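# Move a lidded 96-well plate from nest N1 to N2

## Task

Carry the 96-well culture plate out of plate nest N1 and set it in plate nest N2 so it rests level within that nest's locators, with well A1 at the nest corner labelled A1 and the lid seated completely on the plate; then open the gripper and pull the arm away.

## Robot and tools

Robot: two arms, left_arm and right_arm, each with six joints and a parallel gripper. Both gripper poses are reported in one scene frame. Its origin is on the table top midway between the arms, +z is up, +x points out over the table, and left_arm sits on the +y side. Base positions: left_arm (+0.015, +0.339, +0.145) m, right_arm (+0.042, -0.294, +0.145) m, both tilted slightly. Looking from the arms' side, N1 is the left nest (+y side) and N2 the right nest (-y side). The plate begins in N1 with A1 in the A1 corner, so carrying it across without turning it keeps that corner right.

Gripper: fingers extend along the gripper's +z axis and close along its y axis. end_effector_position is the point midway between the pads, roughly 1 cm short of the fingertips. Fully open pad gap is 0.094 m.

Joint order in every row and every per-joint list: wrist yaw (joint5), shoulder (joint2), wrist roll (joint6), elbow (joint3), wrist pitch (joint4), waist (joint1). Waist, elbow and wrist yaw have signs flipped relative to the URDF, both in commands and in results. URDF ranges: waist -2.618 to 3.054, shoulder 0.000 to 3.142, elbow 0.000 to 3.142, wrist pitch -1.571 to 1.571, wrist yaw -1.571 to 1.571, wrist roll -2.094 to 2.094. So in your numbers waist spans -3.054 to 2.618 and elbow -3.142 to 0.000. True ends may differ by up to 0.036 rad.

A row is 14 numbers, each in [-1, 1]: left_arm's six joint values then its opening, then the same seven for right_arm. Always give both arms. Joint values are scaled offsets, not poses: 1.0 equals 1.202 rad (waist), 1.258 (shoulder), 1.238 (elbow), 2.073 (wrist pitch), 2.022 (wrist yaw and wrist roll). The opening is absolute: +1 fully open, -1 closed.

execute_actions(actions): a list of actions; each action is a list of up to 15 rows, one row per 1/30 s step, and a short action repeats its final row to fill 15 steps. Joint offsets in every row count from the angles the arm had when that action began (for the first action, the last reported Joint positions), not from the previous row. If an action would push a joint more than 0.036 rad beyond its range, that action is rejected for both arms; if the first action is rejected or any action is malformed, nothing runs. An empty list just returns state and images. Step readings list joint angles at some steps; HELD marks steps where an arm was held back.

move(target, speed, blocking): target is one 14-number row as above, offsets measured from the last reported Joint positions. All joints travel together and arrive at the same fraction, so the hand follows a curve. speed (0.01 to 2 rad/s, default 0.5) caps the joint with the farthest to go; paths take 0.5 to 10 s. Moves ignore obstacles and the other arm. Finger values are applied at the start. The result adds a move: line: ending (done, off_target, moving, held, fault), limits=held or limits=none, and each arm's joint farthest from its target. With blocking=false you get a reply after 0.5 s; until a result shows the move ended, rows and moves are refused, so call wait or stop. Faster moves hit harder; targets set beyond a contact press harder.

wait(seconds): 0 to 10, holds last commands, returns early if a move ends. stop(): brakes a running move (needs room; fingers continue). zoom_image(camera, region): camera is cam_high, cam_low, cam_left_wrist or cam_right_wrist; region [x0, y0, x1, y1] in image pixels, top-left origin, at most 504 by 504. Images are 896x504; cam_high and cam_low are fixed, the wrist cameras follow their hands. Calibrations are given per camera and may be off by a few degrees and millimetres. read_manual(section) returns only licence text. finished_scene(scene) ends the current scene (pass its number) and cannot be undone; only call it once the plate sits correctly and the gripper is clear.

Reading results: the state line gives each gripper's position (m) and quat_wxyz; printed positions can be off, more so at long reach. Joint positions and Joint velocities give one block per arm in the order above plus pad gap in metres. Joint targets show what joints are currently driven toward. grip_measured is the opening on the command scale (about 1 mm offset per gripper). To grip, command about 0.03 below grip_measured; pads push about 50 to 62 N. joint sent to its limit means a joint was stopped at its end. joint command not followed means the clearance check altered targets. too close warns of proximity to an arm, its mounting plate or the frame behind.

Motion limits: each control step keeps targets within a lead of the measured angle (0.202 rad waist, 0.258 shoulder, 0.238 elbow, 0.573 wrist pitch, 0.522 wrist yaw and roll), and scales them back if the gripper would jump over 70 mm. Friction can leave a joint up to 0.031 rad short; smaller commands may not move it. Large changes need several actions.

Heat: holding loads warms motors. MOTOR HOT appears at 75 °C; 90 °C stops the arm for 10 s; 100 °C drops the arm. Release loads promptly.

Avoid: dropping the plate from more than a few millimetres, knocking anything off the table, collisions or hard pressing between the arms, slams and hard pushes, and tilting the plate so the lid slides. Objects may get brief random nudges, so check before finishing. Quick, smooth motion with modest effort is preferred.

Each tool is called after "Call:" by a JSON object that holds its "method" and its "body", one argument or row to a line.

## Session

Call:
{"method": "execute_actions", "body": {
  "actions": []
}}

Scene clock: 0.00 s.
left_arm: end_effector_position=(+0.5046, +0.2319, +0.1562) grip_measured=+1.000 end_effector_quat_wxyz=(-0.097, +0.741, +0.496, +0.442) | right_arm: end_effector_position=(+0.1730, -0.6112, +0.1507) grip_measured=+1.000 end_effector_quat_wxyz=(+0.068, +0.983, -0.128, +0.112)
Joint names: [wrist yaw, shoulder, wrist roll, elbow, wrist pitch, waist]
Joint positions: left_arm=[ 1.103  1.643  1.708 -1.289 -0.343  0.421  0.094] | right_arm=[ 0.693  1.57   1.958 -0.962 -0.678  1.469  0.094]
Joint velocities: left_arm=[ 0.051 -0.002 -0.037 -0.017 -0.051 -0.002  0.   ] | right_arm=[-0.051  0.002 -0.037 -0.012  0.066  0.007  0.   ]
Joint targets: left_arm=[1.103 1.643 1.708 -1.289 -0.343 0.421] | right_arm=[0.693 1.570 1.958 -0.962 -0.678 1.469]

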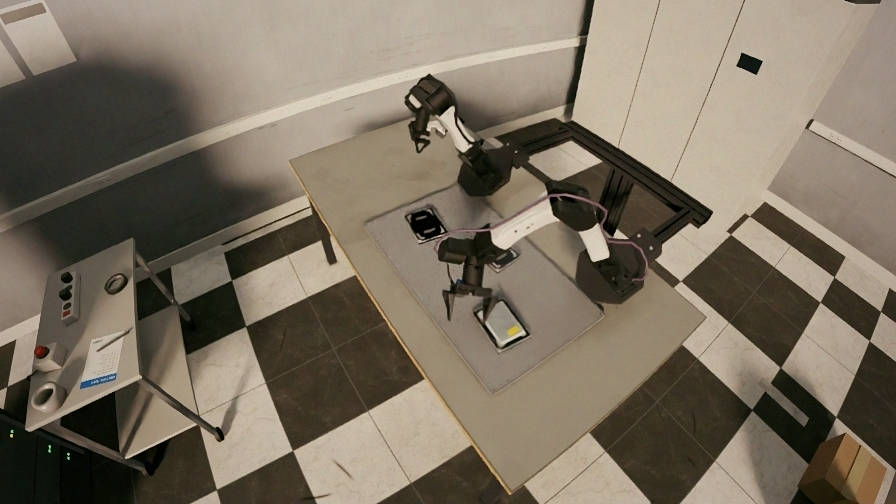

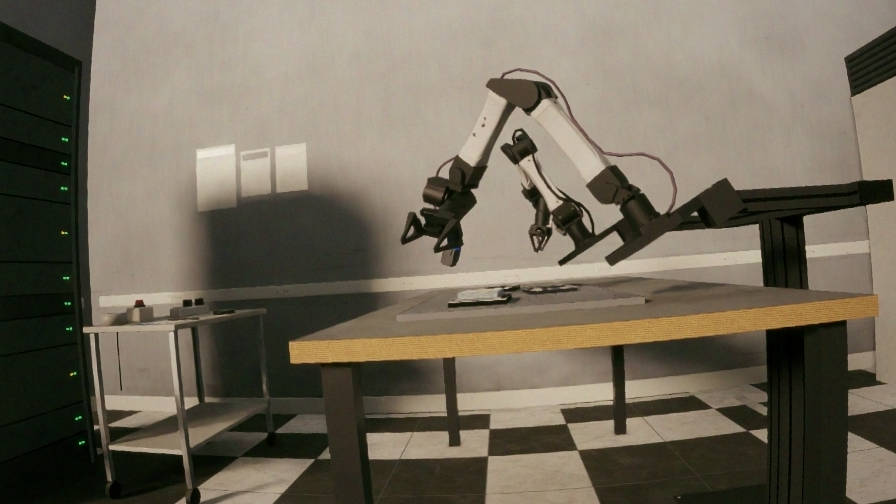

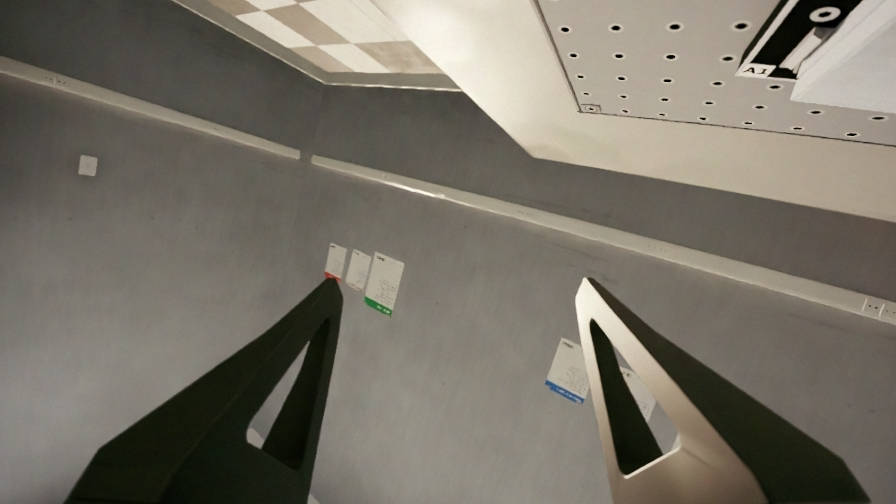

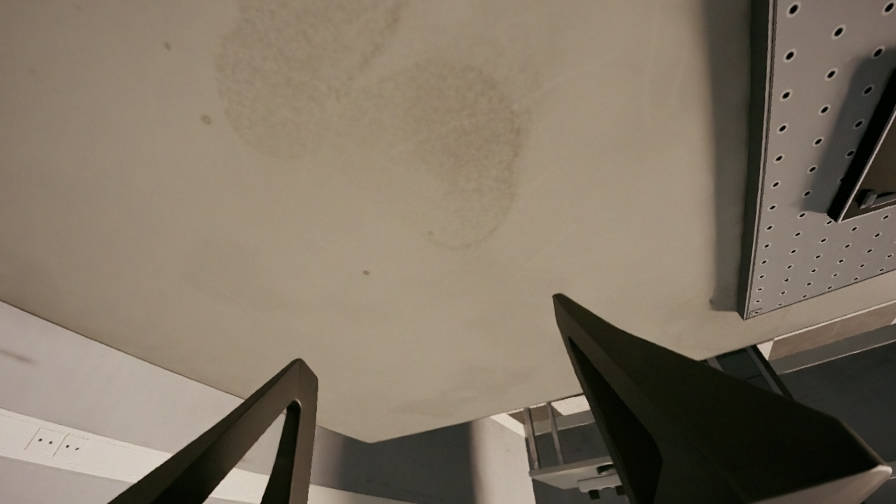

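Call:
{"method": "zoom_image", "body": {
  "camera": "cam_high",
  "region": [350, 180, 620, 400]
}}

Call:
{"method": "zoom_image", "body": {
  "camera": "cam_low",
  "region": [390, 260, 660, 330]
}}

Region (350, 180, 620, 400) of cam_high's 896x504 image, scaled by 1.867, with more detail than that image has; it fills the top 411 rows of this view, and the rest is white.

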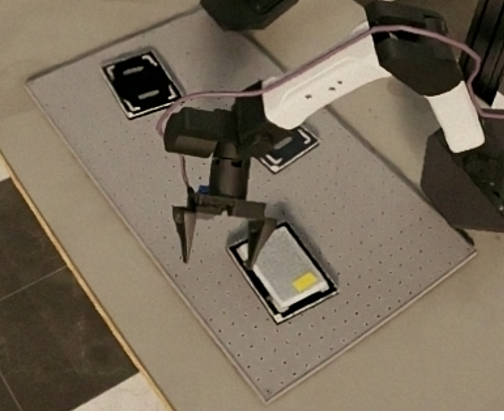

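Region (390, 260, 660, 330) of cam_low's 896x504 image, scaled by 1.867, with more detail than that image has; it fills the top 131 rows of this view, and the rest is white.

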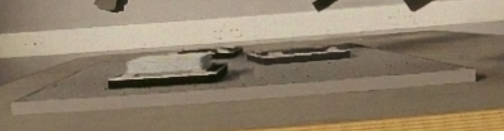

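Call:
{"method": "move", "body": {
  "target": [-0.5435,-0.325,-0.068,0.228,-0.240,-0.367,1, -0.4975,-0.411,0.049,0.196,-0.076,-0.95,1],
  "speed": 1.0
}}

Call:
{"method": "move", "body": {
  "target": [0,0,0,0,0,0,1, 0,0,0,0,0,-0.82,1],
  "speed": 1.0
}}

Scene clock: 46.73 s.
left_arm: end_effector_position=(+0.3561, +0.2871, +0.1280) grip_measured=+1.000 end_effector_quat_wxyz=(+0.002, +0.761, +0.649, +0.003) | right_arm: end_effector_position=(+0.2613, -0.4472, +0.1324) grip_measured=+1.000 end_effector_quat_wxyz=(+0.139, +0.917, +0.330, -0.176)
Joint names: [wrist yaw, shoulder, wrist roll, elbow, wrist pitch, waist]
Joint positions: left_arm=[ 0.01   1.255  1.576 -1.023 -0.828 -0.01   0.094] | right_arm=[-0.302  1.074  2.046 -0.741 -0.822  0.335  0.094]
Joint velocities: left_arm=[ 0.037 -0.012 -0.037 -0.002 -0.007  0.012  0.   ] | right_arm=[ 0.022 -0.002  0.007 -0.007 -0.066 -0.002  0.   ]
Joint targets: left_arm=[0.004 1.234 1.570 -1.007 -0.840 -0.020] | right_arm=[-0.313 1.053 2.057 -0.720 -0.836 0.327]
move: off_target (left_arm, right_arm); limits=none; left_arm: farthest joint: the shoulder, 0.021 radians from its target (0.409 radians at the start); right_arm: farthest joint: the elbow, 0.022 radians from its target (0.243 radians at the start)
camera_calibration (this result's frames):
cam_left_wrist: T_world_to_cam=[[-0.981817, 0.18815, -0.025193, 0.303186], [0.117084, 0.704678, 0.6998, -0.312656], [0.14942, 0.684126, -0.713894, -0.0401336], [0, 0, 0, 1]] pos_world=[0.340277, 0.190734, 0.197784]
cam_right_wrist: T_world_to_cam=[[-0.419468, 0.883413, -0.208875, 0.529844], [0.87766, 0.453444, 0.15525, -0.00562441], [0.231863, -0.118199, -0.965541, 0.119748], [0, 0, 0, 1]] pos_world=[0.199424, -0.451366, 0.227166]

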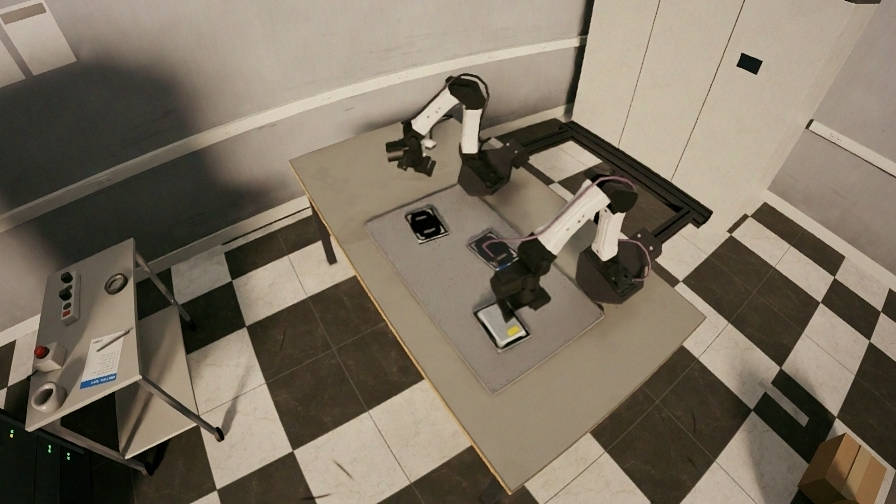

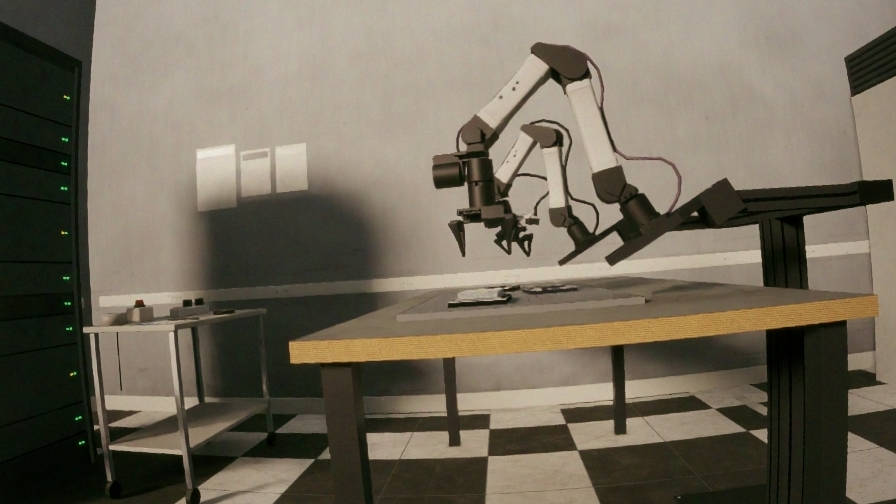

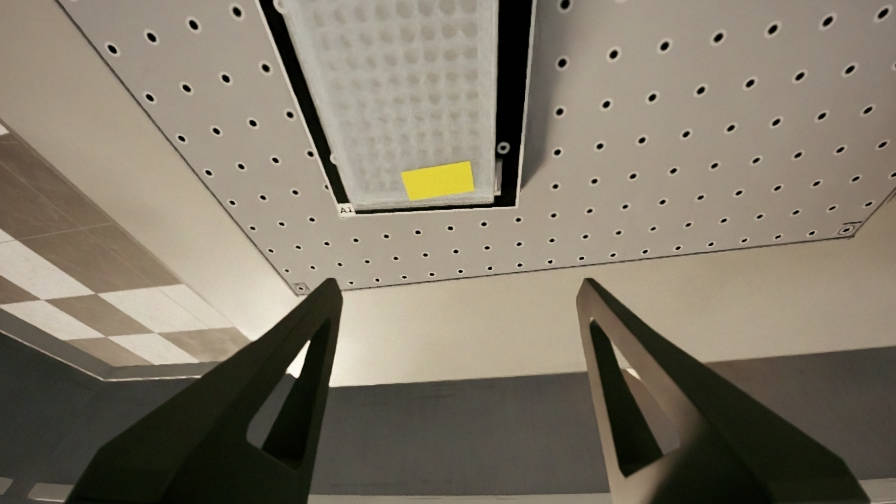

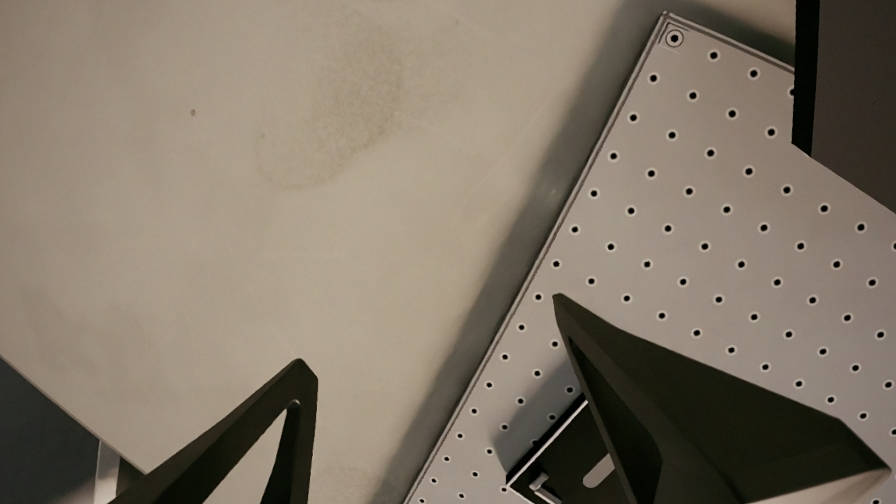

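Scene clock: 48.20 s.
left_arm: end_effector_position=(+0.3561, +0.2871, +0.1280) grip_measured=+1.000 end_effector_quat_wxyz=(+0.002, +0.761, +0.649, +0.003) | right_arm: end_effector_position=(+0.2991, -0.2187, +0.1295) grip_measured=+1.000 end_effector_quat_wxyz=(+0.001, +0.711, +0.704, +0.004)
Joint names: [wrist yaw, shoulder, wrist roll, elbow, wrist pitch, waist]
Joint positions: left_arm=[ 0.01   1.255  1.576 -1.023 -0.828 -0.01   0.094] | right_arm=[-0.304  1.074  2.046 -0.741 -0.822 -0.643  0.094]
Joint velocities: left_arm=[-0.081  0.002 -0.051 -0.012 -0.051  0.017  0.   ] | right_arm=[-0.037  0.002  0.007 -0.012  0.007  0.007  0.   ]
Joint targets: left_arm=[0.010 1.255 1.576 -1.023 -0.828 -0.010] | right_arm=[-0.302 1.074 2.046 -0.741 -0.822 -0.651]
move: done; limits=none; left_arm: farthest joint: the waist, 0.000 radians from its target (0.000 radians at the start); right_arm: farthest joint: the waist, 0.008 radians from its target (0.985 radians at the start)
camera_calibration (this result's frames):
cam_left_wrist: T_world_to_cam=[[-0.981817, 0.18815, -0.025193, 0.303186], [0.117084, 0.704678, 0.6998, -0.312656], [0.14942, 0.684126, -0.713894, -0.0401336], [0, 0, 0, 1]] pos_world=[0.340277, 0.190734, 0.197784]
cam_right_wrist: T_world_to_cam=[[-0.957678, 0.285393, 0.0374549, 0.341497], [0.262954, 0.814511, 0.517134, 0.0740353], [0.117079, 0.505097, -0.855084, 0.291563], [0, 0, 0, 1]] pos_world=[0.27344, -0.305031, 0.198234]

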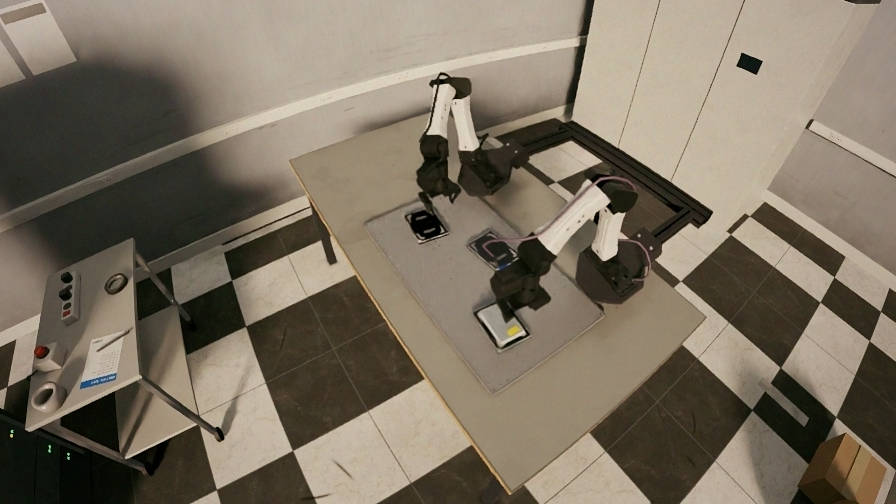

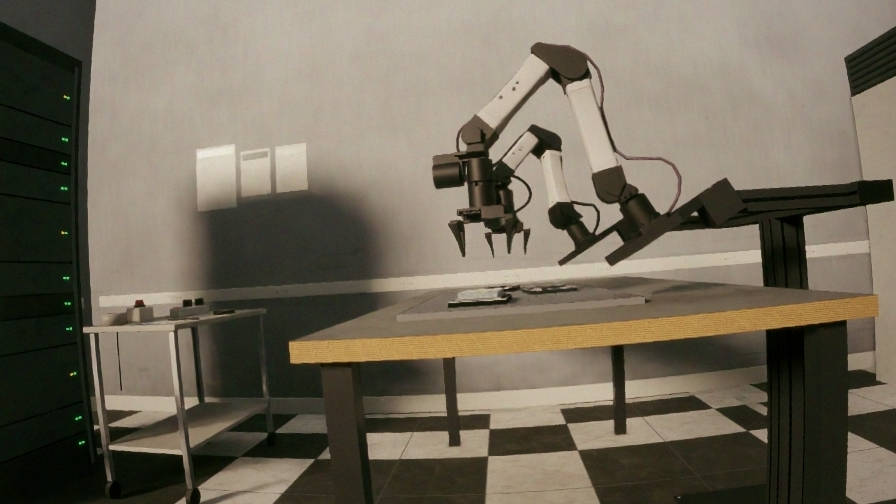

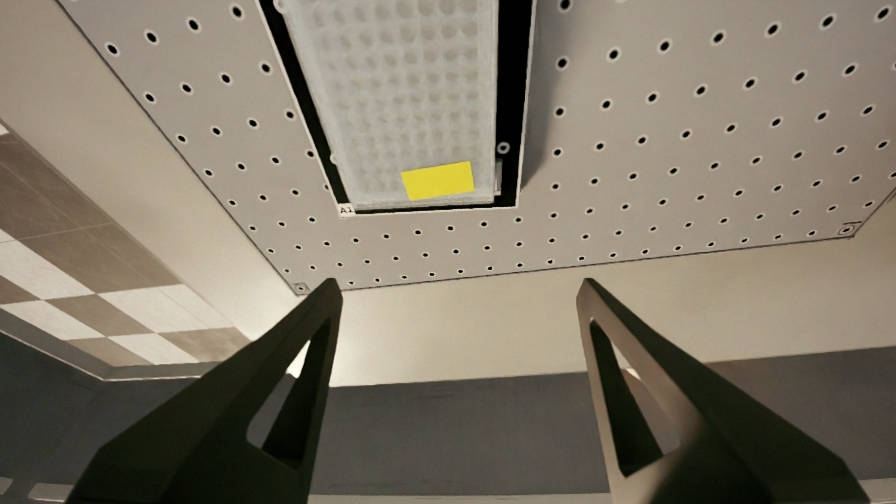

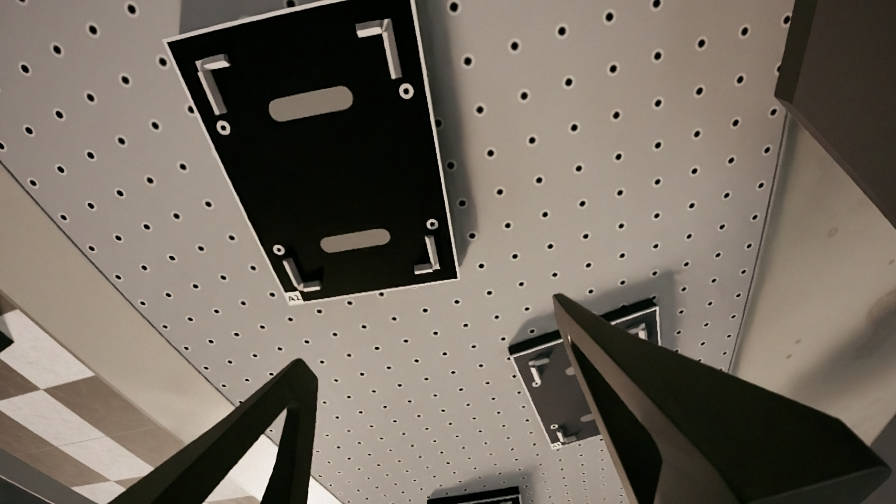

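Call:
{"method": "zoom_image", "body": {
  "camera": "cam_left_wrist",
  "region": [230, 0, 580, 240]
}}

Call:
{"method": "zoom_image", "body": {
  "camera": "cam_high",
  "region": [460, 285, 550, 365]
}}

Call:
{"method": "zoom_image", "body": {
  "camera": "cam_high",
  "region": [390, 195, 530, 285]
}}

Region (230, 0, 580, 240) of cam_left_wrist's 896x504 image, scaled by 1.440, with more detail than that image has; it fills the top 346 rows of this view, and the rest is white.

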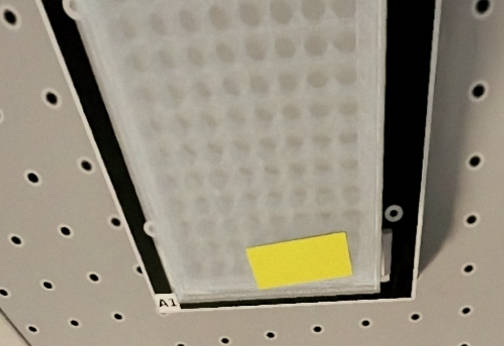

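Region (460, 285, 550, 365) of cam_high's 896x504 image, scaled by 5.600, with more detail than that image has.

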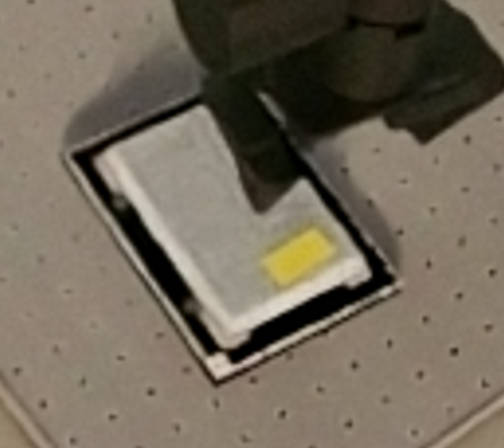

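Region (390, 195, 530, 285) of cam_high's 896x504 image, scaled by 3.600, with more detail than that image has; it fills the top 324 rows of this view, and the rest is white.

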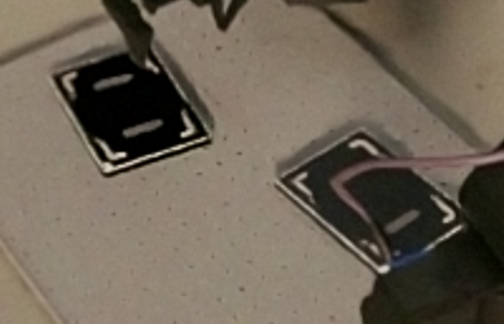

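Call:
{"method": "move", "body": {
  "target": [0.0485,0.129,-0.1105,-0.056,0.036,0.173,1, 0,0,0,0,0,0,1]
}}

Scene clock: 84.43 s.
left_arm: end_effector_position=(+0.3592, +0.2335, +0.0983) grip_measured=+1.000 end_effector_quat_wxyz=(-0.010, +0.748, +0.663, -0.009) | right_arm: end_effector_position=(+0.2991, -0.2187, +0.1295) grip_measured=+1.000 end_effector_quat_wxyz=(+0.001, +0.711, +0.704, +0.004)
Joint names: [wrist yaw, shoulder, wrist roll, elbow, wrist pitch, waist]
Joint positions: left_arm=[ 0.1    1.406  1.358 -1.07  -0.768  0.19   0.094] | right_arm=[-0.304  1.074  2.046 -0.741 -0.822 -0.643  0.094]
Joint velocities: left_arm=[-0.051  0.007 -0.037 -0.002 -0.007 -0.012  0.   ] | right_arm=[ 0.037 -0.012 -0.051 -0.002 -0.007 -0.012  0.   ]
Joint targets: left_arm=[0.108 1.418 1.352 -1.092 -0.754 0.198] | right_arm=[-0.304 1.074 2.046 -0.741 -0.822 -0.643]
move: off_target (left_arm); limits=none; left_arm: farthest joint: the elbow, 0.022 radians from its target (0.070 radians at the start); right_arm: farthest joint: the waist, 0.000 radians from its target (0.000 radians at the start)
camera_calibration (this result's frames):
cam_left_wrist: T_world_to_cam=[[-0.988674, 0.149853, 0.00818133, 0.323734], [0.112868, 0.706522, 0.698633, -0.253354], [0.098912, 0.691644, -0.715434, -0.00858434], [0, 0, 0, 1]] pos_world=[0.349513, 0.136425, 0.168211]
cam_right_wrist: T_world_to_cam=[[-0.957678, 0.285393, 0.0374549, 0.341497], [0.262954, 0.814511, 0.517134, 0.0740353], [0.117079, 0.505097, -0.855084, 0.291563], [0, 0, 0, 1]] pos_world=[0.27344, -0.305031, 0.198234]

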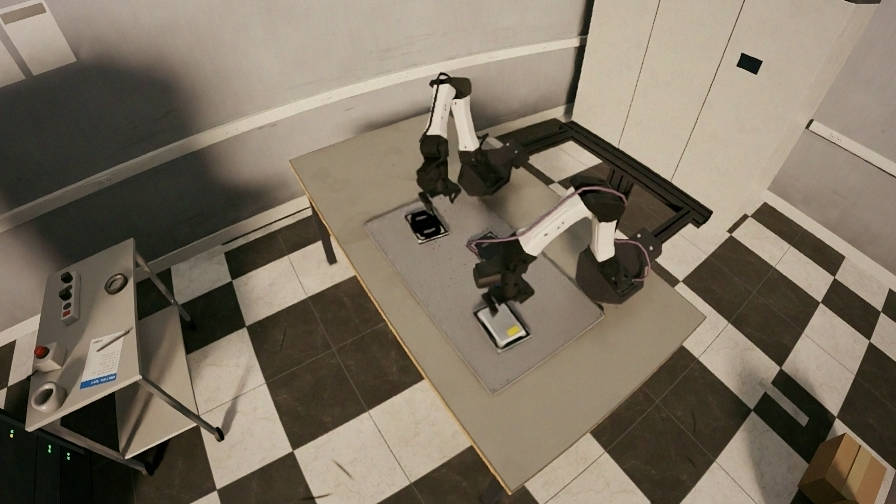

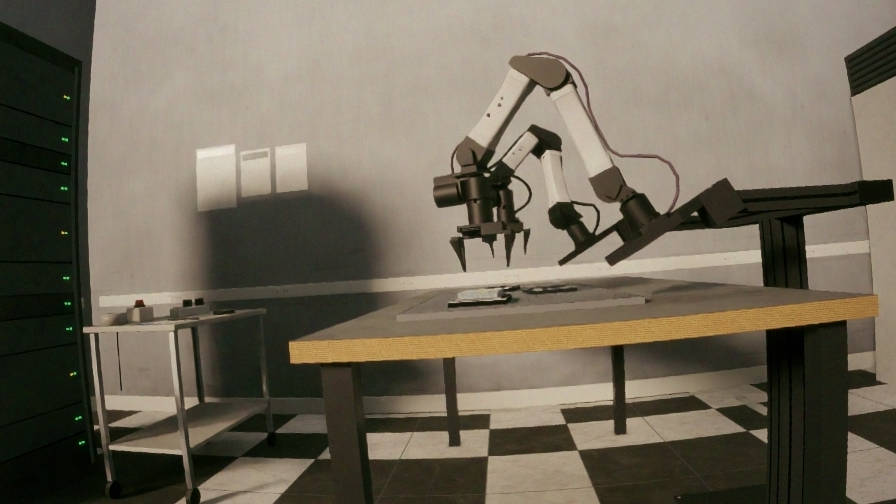

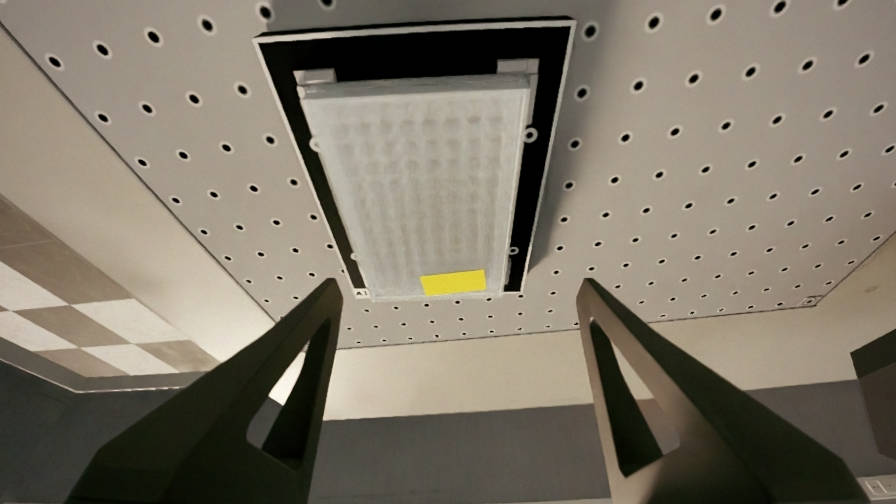

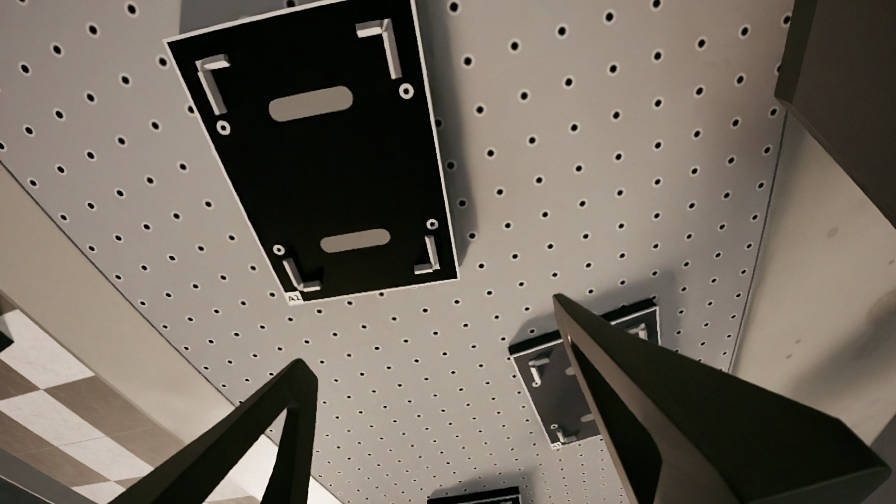

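Call:
{"method": "move", "body": {
  "target": [0,0.086,0,0.032,0.078,0,1, 0,0,0,0,0,0,1],
  "speed": 0.3
}}

Scene clock: 95.83 s.
left_arm: end_effector_position=(+0.3684, +0.2266, +0.0641) grip_measured=+1.000 end_effector_quat_wxyz=(-0.000, +0.747, +0.664, -0.003) | right_arm: end_effector_position=(+0.2991, -0.2187, +0.1295) grip_measured=+1.000 end_effector_quat_wxyz=(+0.001, +0.711, +0.704, +0.004)
Joint names: [wrist yaw, shoulder, wrist roll, elbow, wrist pitch, waist]
Joint positions: left_arm=[ 0.1    1.504  1.357 -1.044 -0.62   0.19   0.094] | right_arm=[-0.304  1.074  2.046 -0.741 -0.822 -0.643  0.094]
Joint velocities: left_arm=[ 0.022  0.002 -0.022 -0.002 -0.022 -0.002  0.   ] | right_arm=[ 0.051  0.002  0.022  0.007 -0.007 -0.007  0.   ]
Joint targets: left_arm=[0.099 1.515 1.358 -1.030 -0.606 0.190] | right_arm=[-0.304 1.074 2.046 -0.741 -0.822 -0.643]
move: done; limits=none; left_arm: farthest joint: the elbow, 0.014 radians from its target (0.039 radians at the start); right_arm: farthest joint: the waist, 0.000 radians from its target (0.000 radians at the start)
camera_calibration (this result's frames):
cam_left_wrist: T_world_to_cam=[[-0.989078, 0.14663, -0.0149522, 0.336507], [0.0950639, 0.712168, 0.695543, -0.220096], [0.112636, 0.686525, -0.718329, -0.0328791], [0, 0, 0, 1]] pos_world=[0.357458, 0.129975, 0.1345]
cam_right_wrist: T_world_to_cam=[[-0.957678, 0.285393, 0.0374549, 0.341497], [0.262954, 0.814511, 0.517134, 0.0740353], [0.117079, 0.505097, -0.855084, 0.291563], [0, 0, 0, 1]] pos_world=[0.27344, -0.305031, 0.198234]

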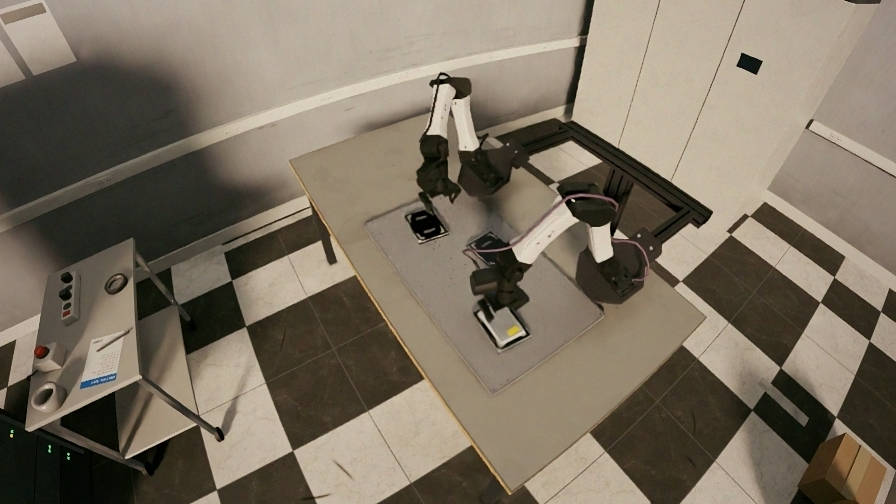

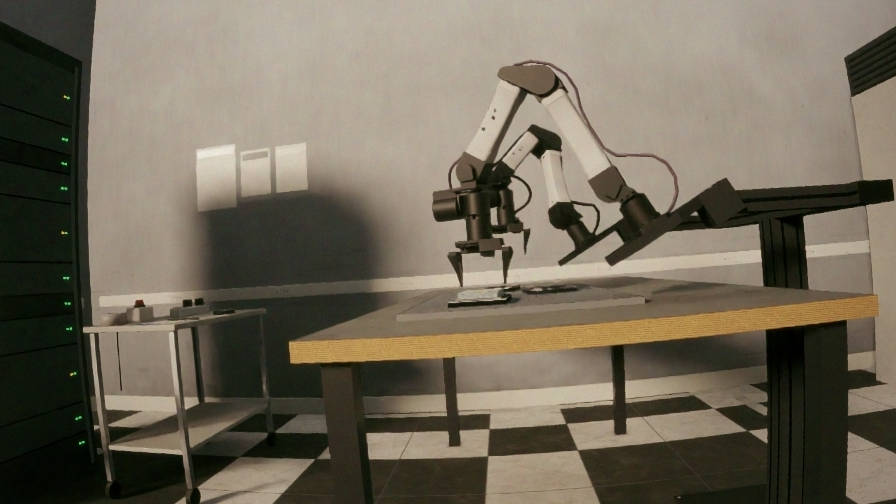

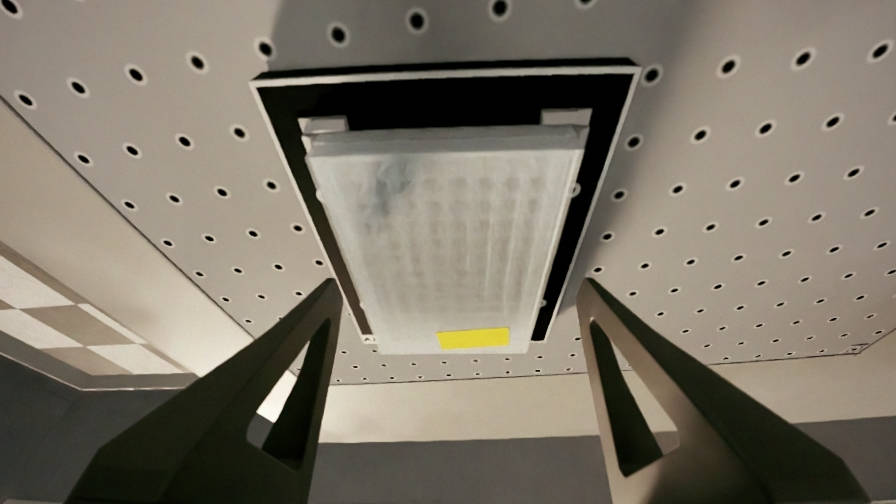

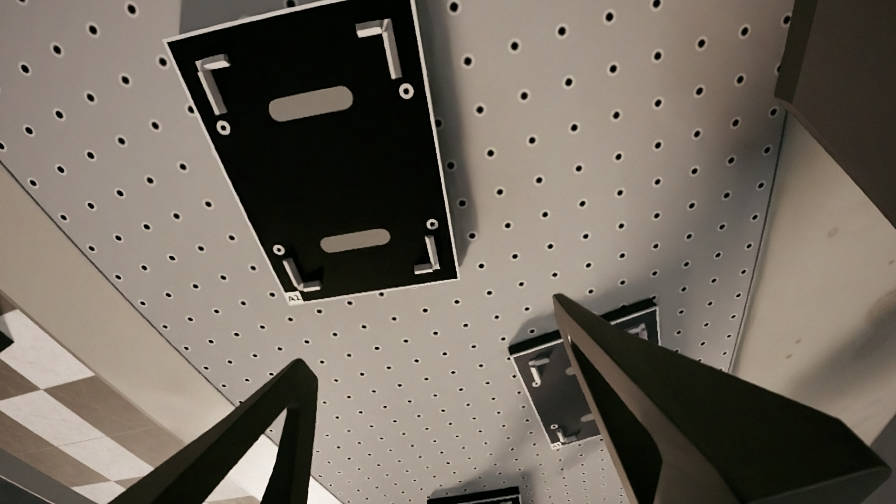

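Call:
{"method": "zoom_image", "body": {
  "camera": "cam_low",
  "region": [430, 250, 530, 315]
}}

Region (430, 250, 530, 315) of cam_low's 896x504 image, scaled by 5.040, with more detail than that image has; it fills the top 328 rows of this view, and the rest is white.

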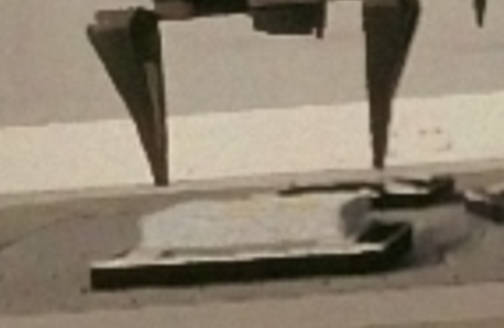

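Call:
{"method": "move", "body": {
  "target": [0,0.046,0,0,0.029,0,1, 0,0,0,0,0,0,1],
  "speed": 0.2
}}

Scene clock: 106.83 s.
left_arm: end_effector_position=(+0.3709, +0.2242, +0.0504) grip_measured=+1.000 end_effector_quat_wxyz=(-0.000, +0.747, +0.664, -0.003) | right_arm: end_effector_position=(+0.2991, -0.2187, +0.1295) grip_measured=+1.000 end_effector_quat_wxyz=(+0.001, +0.711, +0.704, +0.004)
Joint names: [wrist yaw, shoulder, wrist roll, elbow, wrist pitch, waist]
Joint positions: left_arm=[ 0.1    1.55   1.357 -1.044 -0.575  0.19   0.094] | right_arm=[-0.304  1.074  2.046 -0.741 -0.822 -0.643  0.094]
Joint velocities: left_arm=[-0.037  0.002 -0.037  0.012 -0.037 -0.007  0.   ] | right_arm=[0.125 0.002 0.007 0.012 0.022 0.012 0.   ]
Joint targets: left_arm=[0.100 1.562 1.357 -1.044 -0.560 0.190] | right_arm=[-0.304 1.074 2.046 -0.741 -0.822 -0.643]
move: done; limits=none; left_arm: farthest joint: the wrist pitch, 0.015 radians from its target (0.060 radians at the start); right_arm: farthest joint: the waist, 0.000 radians from its target (0.000 radians at the start)
camera_calibration (this result's frames):
cam_left_wrist: T_world_to_cam=[[-0.989078, 0.14663, -0.0149522, 0.339117], [0.0950639, 0.712168, 0.695543, -0.209085], [0.112636, 0.686525, -0.718329, -0.0413926], [0, 0, 0, 1]] pos_world=[0.359952, 0.127596, 0.120765]
cam_right_wrist: T_world_to_cam=[[-0.957678, 0.285393, 0.0374549, 0.341497], [0.262954, 0.814511, 0.517134, 0.0740353], [0.117079, 0.505097, -0.855084, 0.291563], [0, 0, 0, 1]] pos_world=[0.27344, -0.305031, 0.198234]

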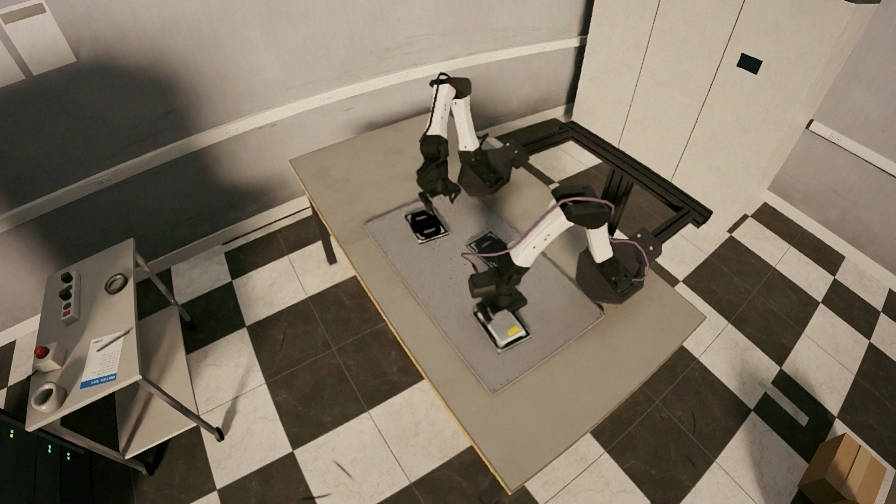

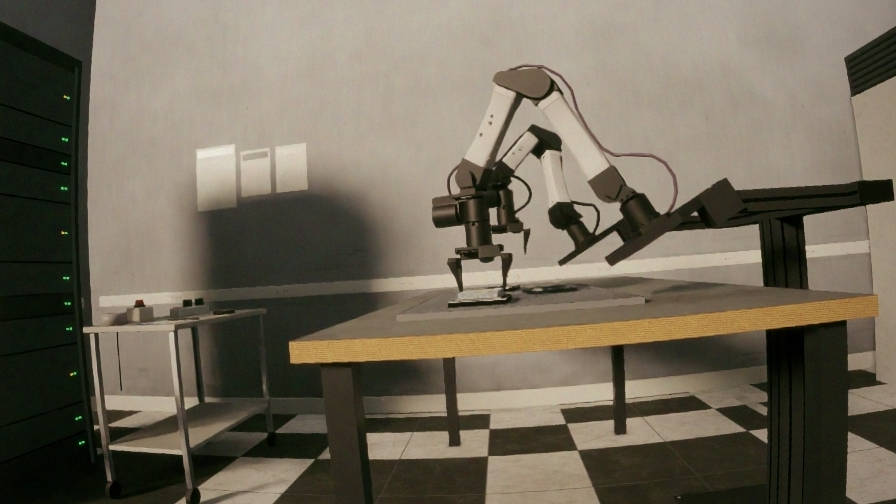

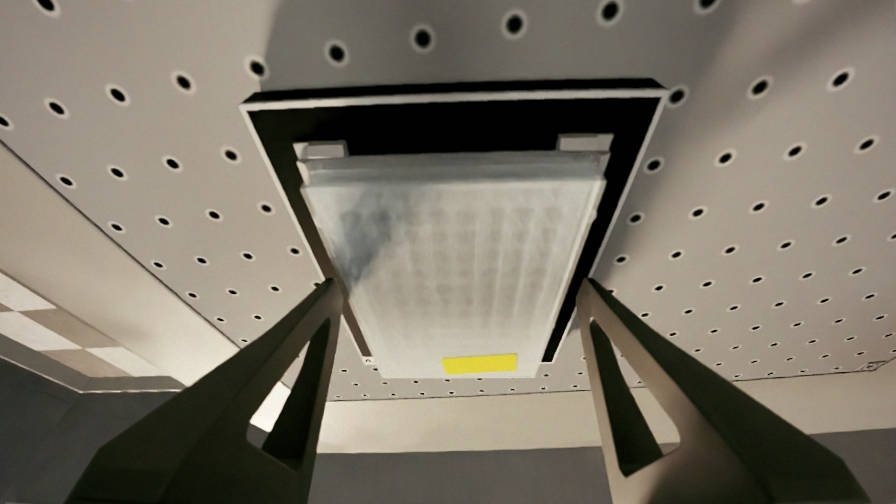

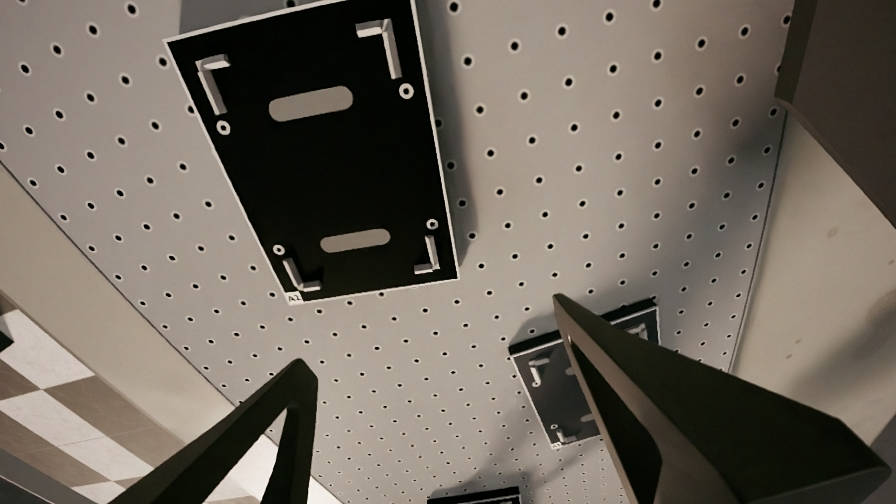

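Call:
{"method": "move", "body": {
  "target": [0,0.047,0,0,0.034,0,1, 0,0,0,0,0,0,1],
  "speed": 0.1
}}

Call:
{"method": "zoom_image", "body": {
  "camera": "cam_low",
  "region": [430, 250, 530, 315]
}}

Scene clock: 113.37 s.
left_arm: end_effector_position=(+0.3753, +0.2212, +0.0372) grip_measured=+1.000 end_effector_quat_wxyz=(+0.005, +0.747, +0.665, -0.000) | right_arm: end_effector_position=(+0.2991, -0.2187, +0.1295) grip_measured=+1.000 end_effector_quat_wxyz=(+0.001, +0.711, +0.704, +0.004)
Joint names: [wrist yaw, shoulder, wrist roll, elbow, wrist pitch, waist]
Joint positions: left_arm=[ 0.1    1.594  1.357 -1.044 -0.52   0.19   0.094] | right_arm=[-0.304  1.074  2.046 -0.741 -0.822 -0.643  0.094]
Joint velocities: left_arm=[-0.125 -0.002 -0.007 -0.017 -0.037 -0.007  0.   ] | right_arm=[ 0.037  0.007 -0.051  0.007 -0.051 -0.007  0.   ]
Joint targets: left_arm=[0.100 1.609 1.357 -1.044 -0.504 0.190] | right_arm=[-0.304 1.074 2.046 -0.741 -0.822 -0.643]
move: done; limits=none; left_arm: farthest joint: the shoulder, 0.015 radians from its target (0.059 radians at the start); right_arm: farthest joint: the waist, 0.000 radians from its target (0.000 radians at the start)
camera_calibration (this result's frames):
cam_left_wrist: T_world_to_cam=[[-0.989035, 0.145415, -0.025767, 0.344334], [0.087009, 0.714752, 0.693945, -0.195729], [0.119327, 0.684094, -0.719567, -0.0512334], [0, 0, 0, 1]] pos_world=[0.363702, 0.124875, 0.107832]
cam_right_wrist: T_world_to_cam=[[-0.957678, 0.285393, 0.0374549, 0.341497], [0.262954, 0.814511, 0.517134, 0.0740353], [0.117079, 0.505097, -0.855084, 0.291563], [0, 0, 0, 1]] pos_world=[0.27344, -0.305031, 0.198234]

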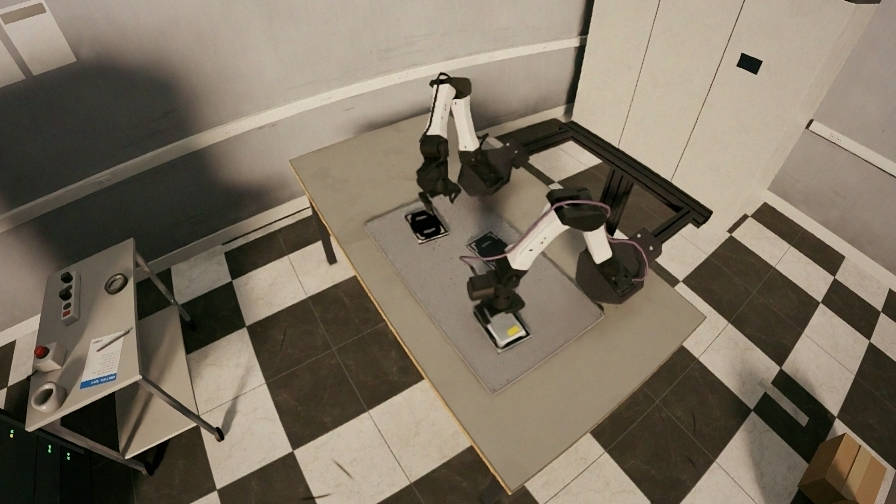

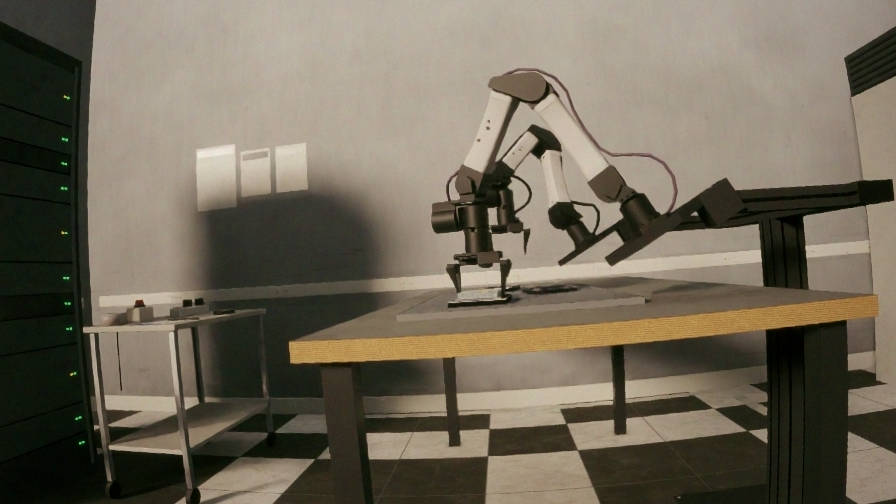

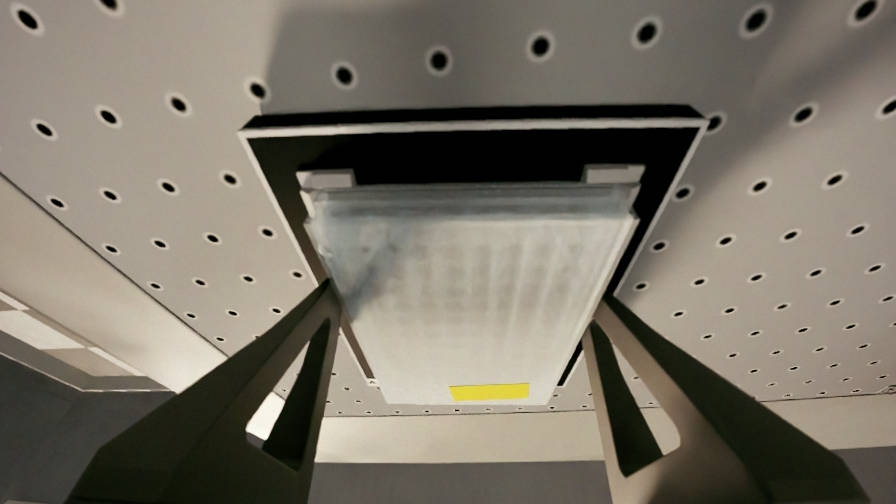

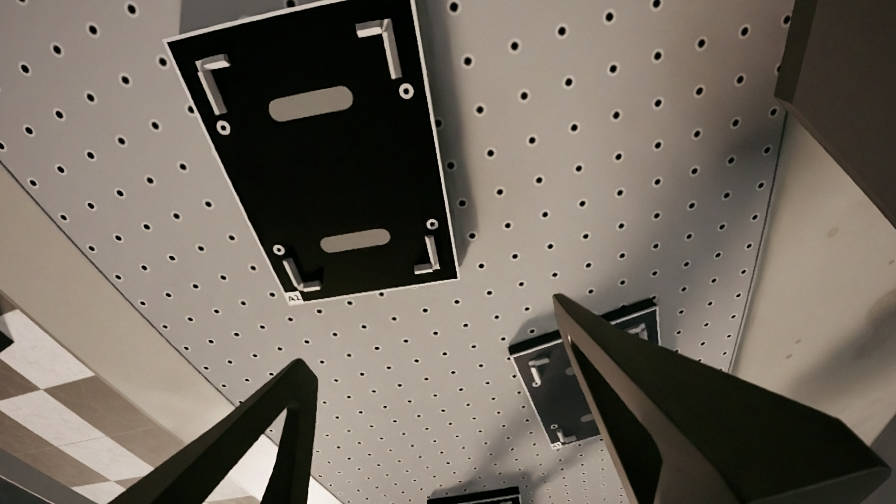

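Region (430, 250, 530, 315) of cam_low's 896x504 image, scaled by 5.040, with more detail than that image has; it fills the top 328 rows of this view, and the rest is white.

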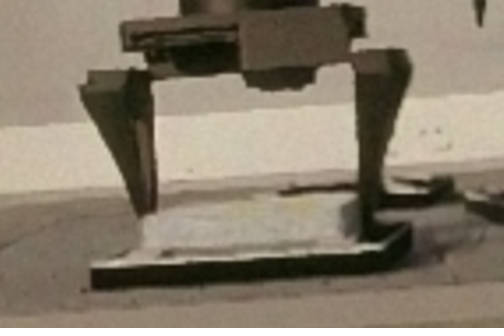

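Call:
{"method": "zoom_image", "body": {
  "camera": "cam_left_wrist",
  "region": [280, 200, 660, 400]
}}

Region (280, 200, 660, 400) of cam_left_wrist's 896x504 image, scaled by 1.326, with more detail than that image has; it fills the top 265 rows of this view, and the rest is white.

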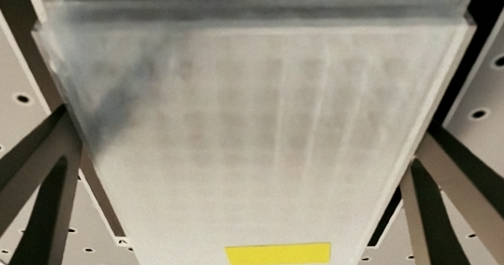

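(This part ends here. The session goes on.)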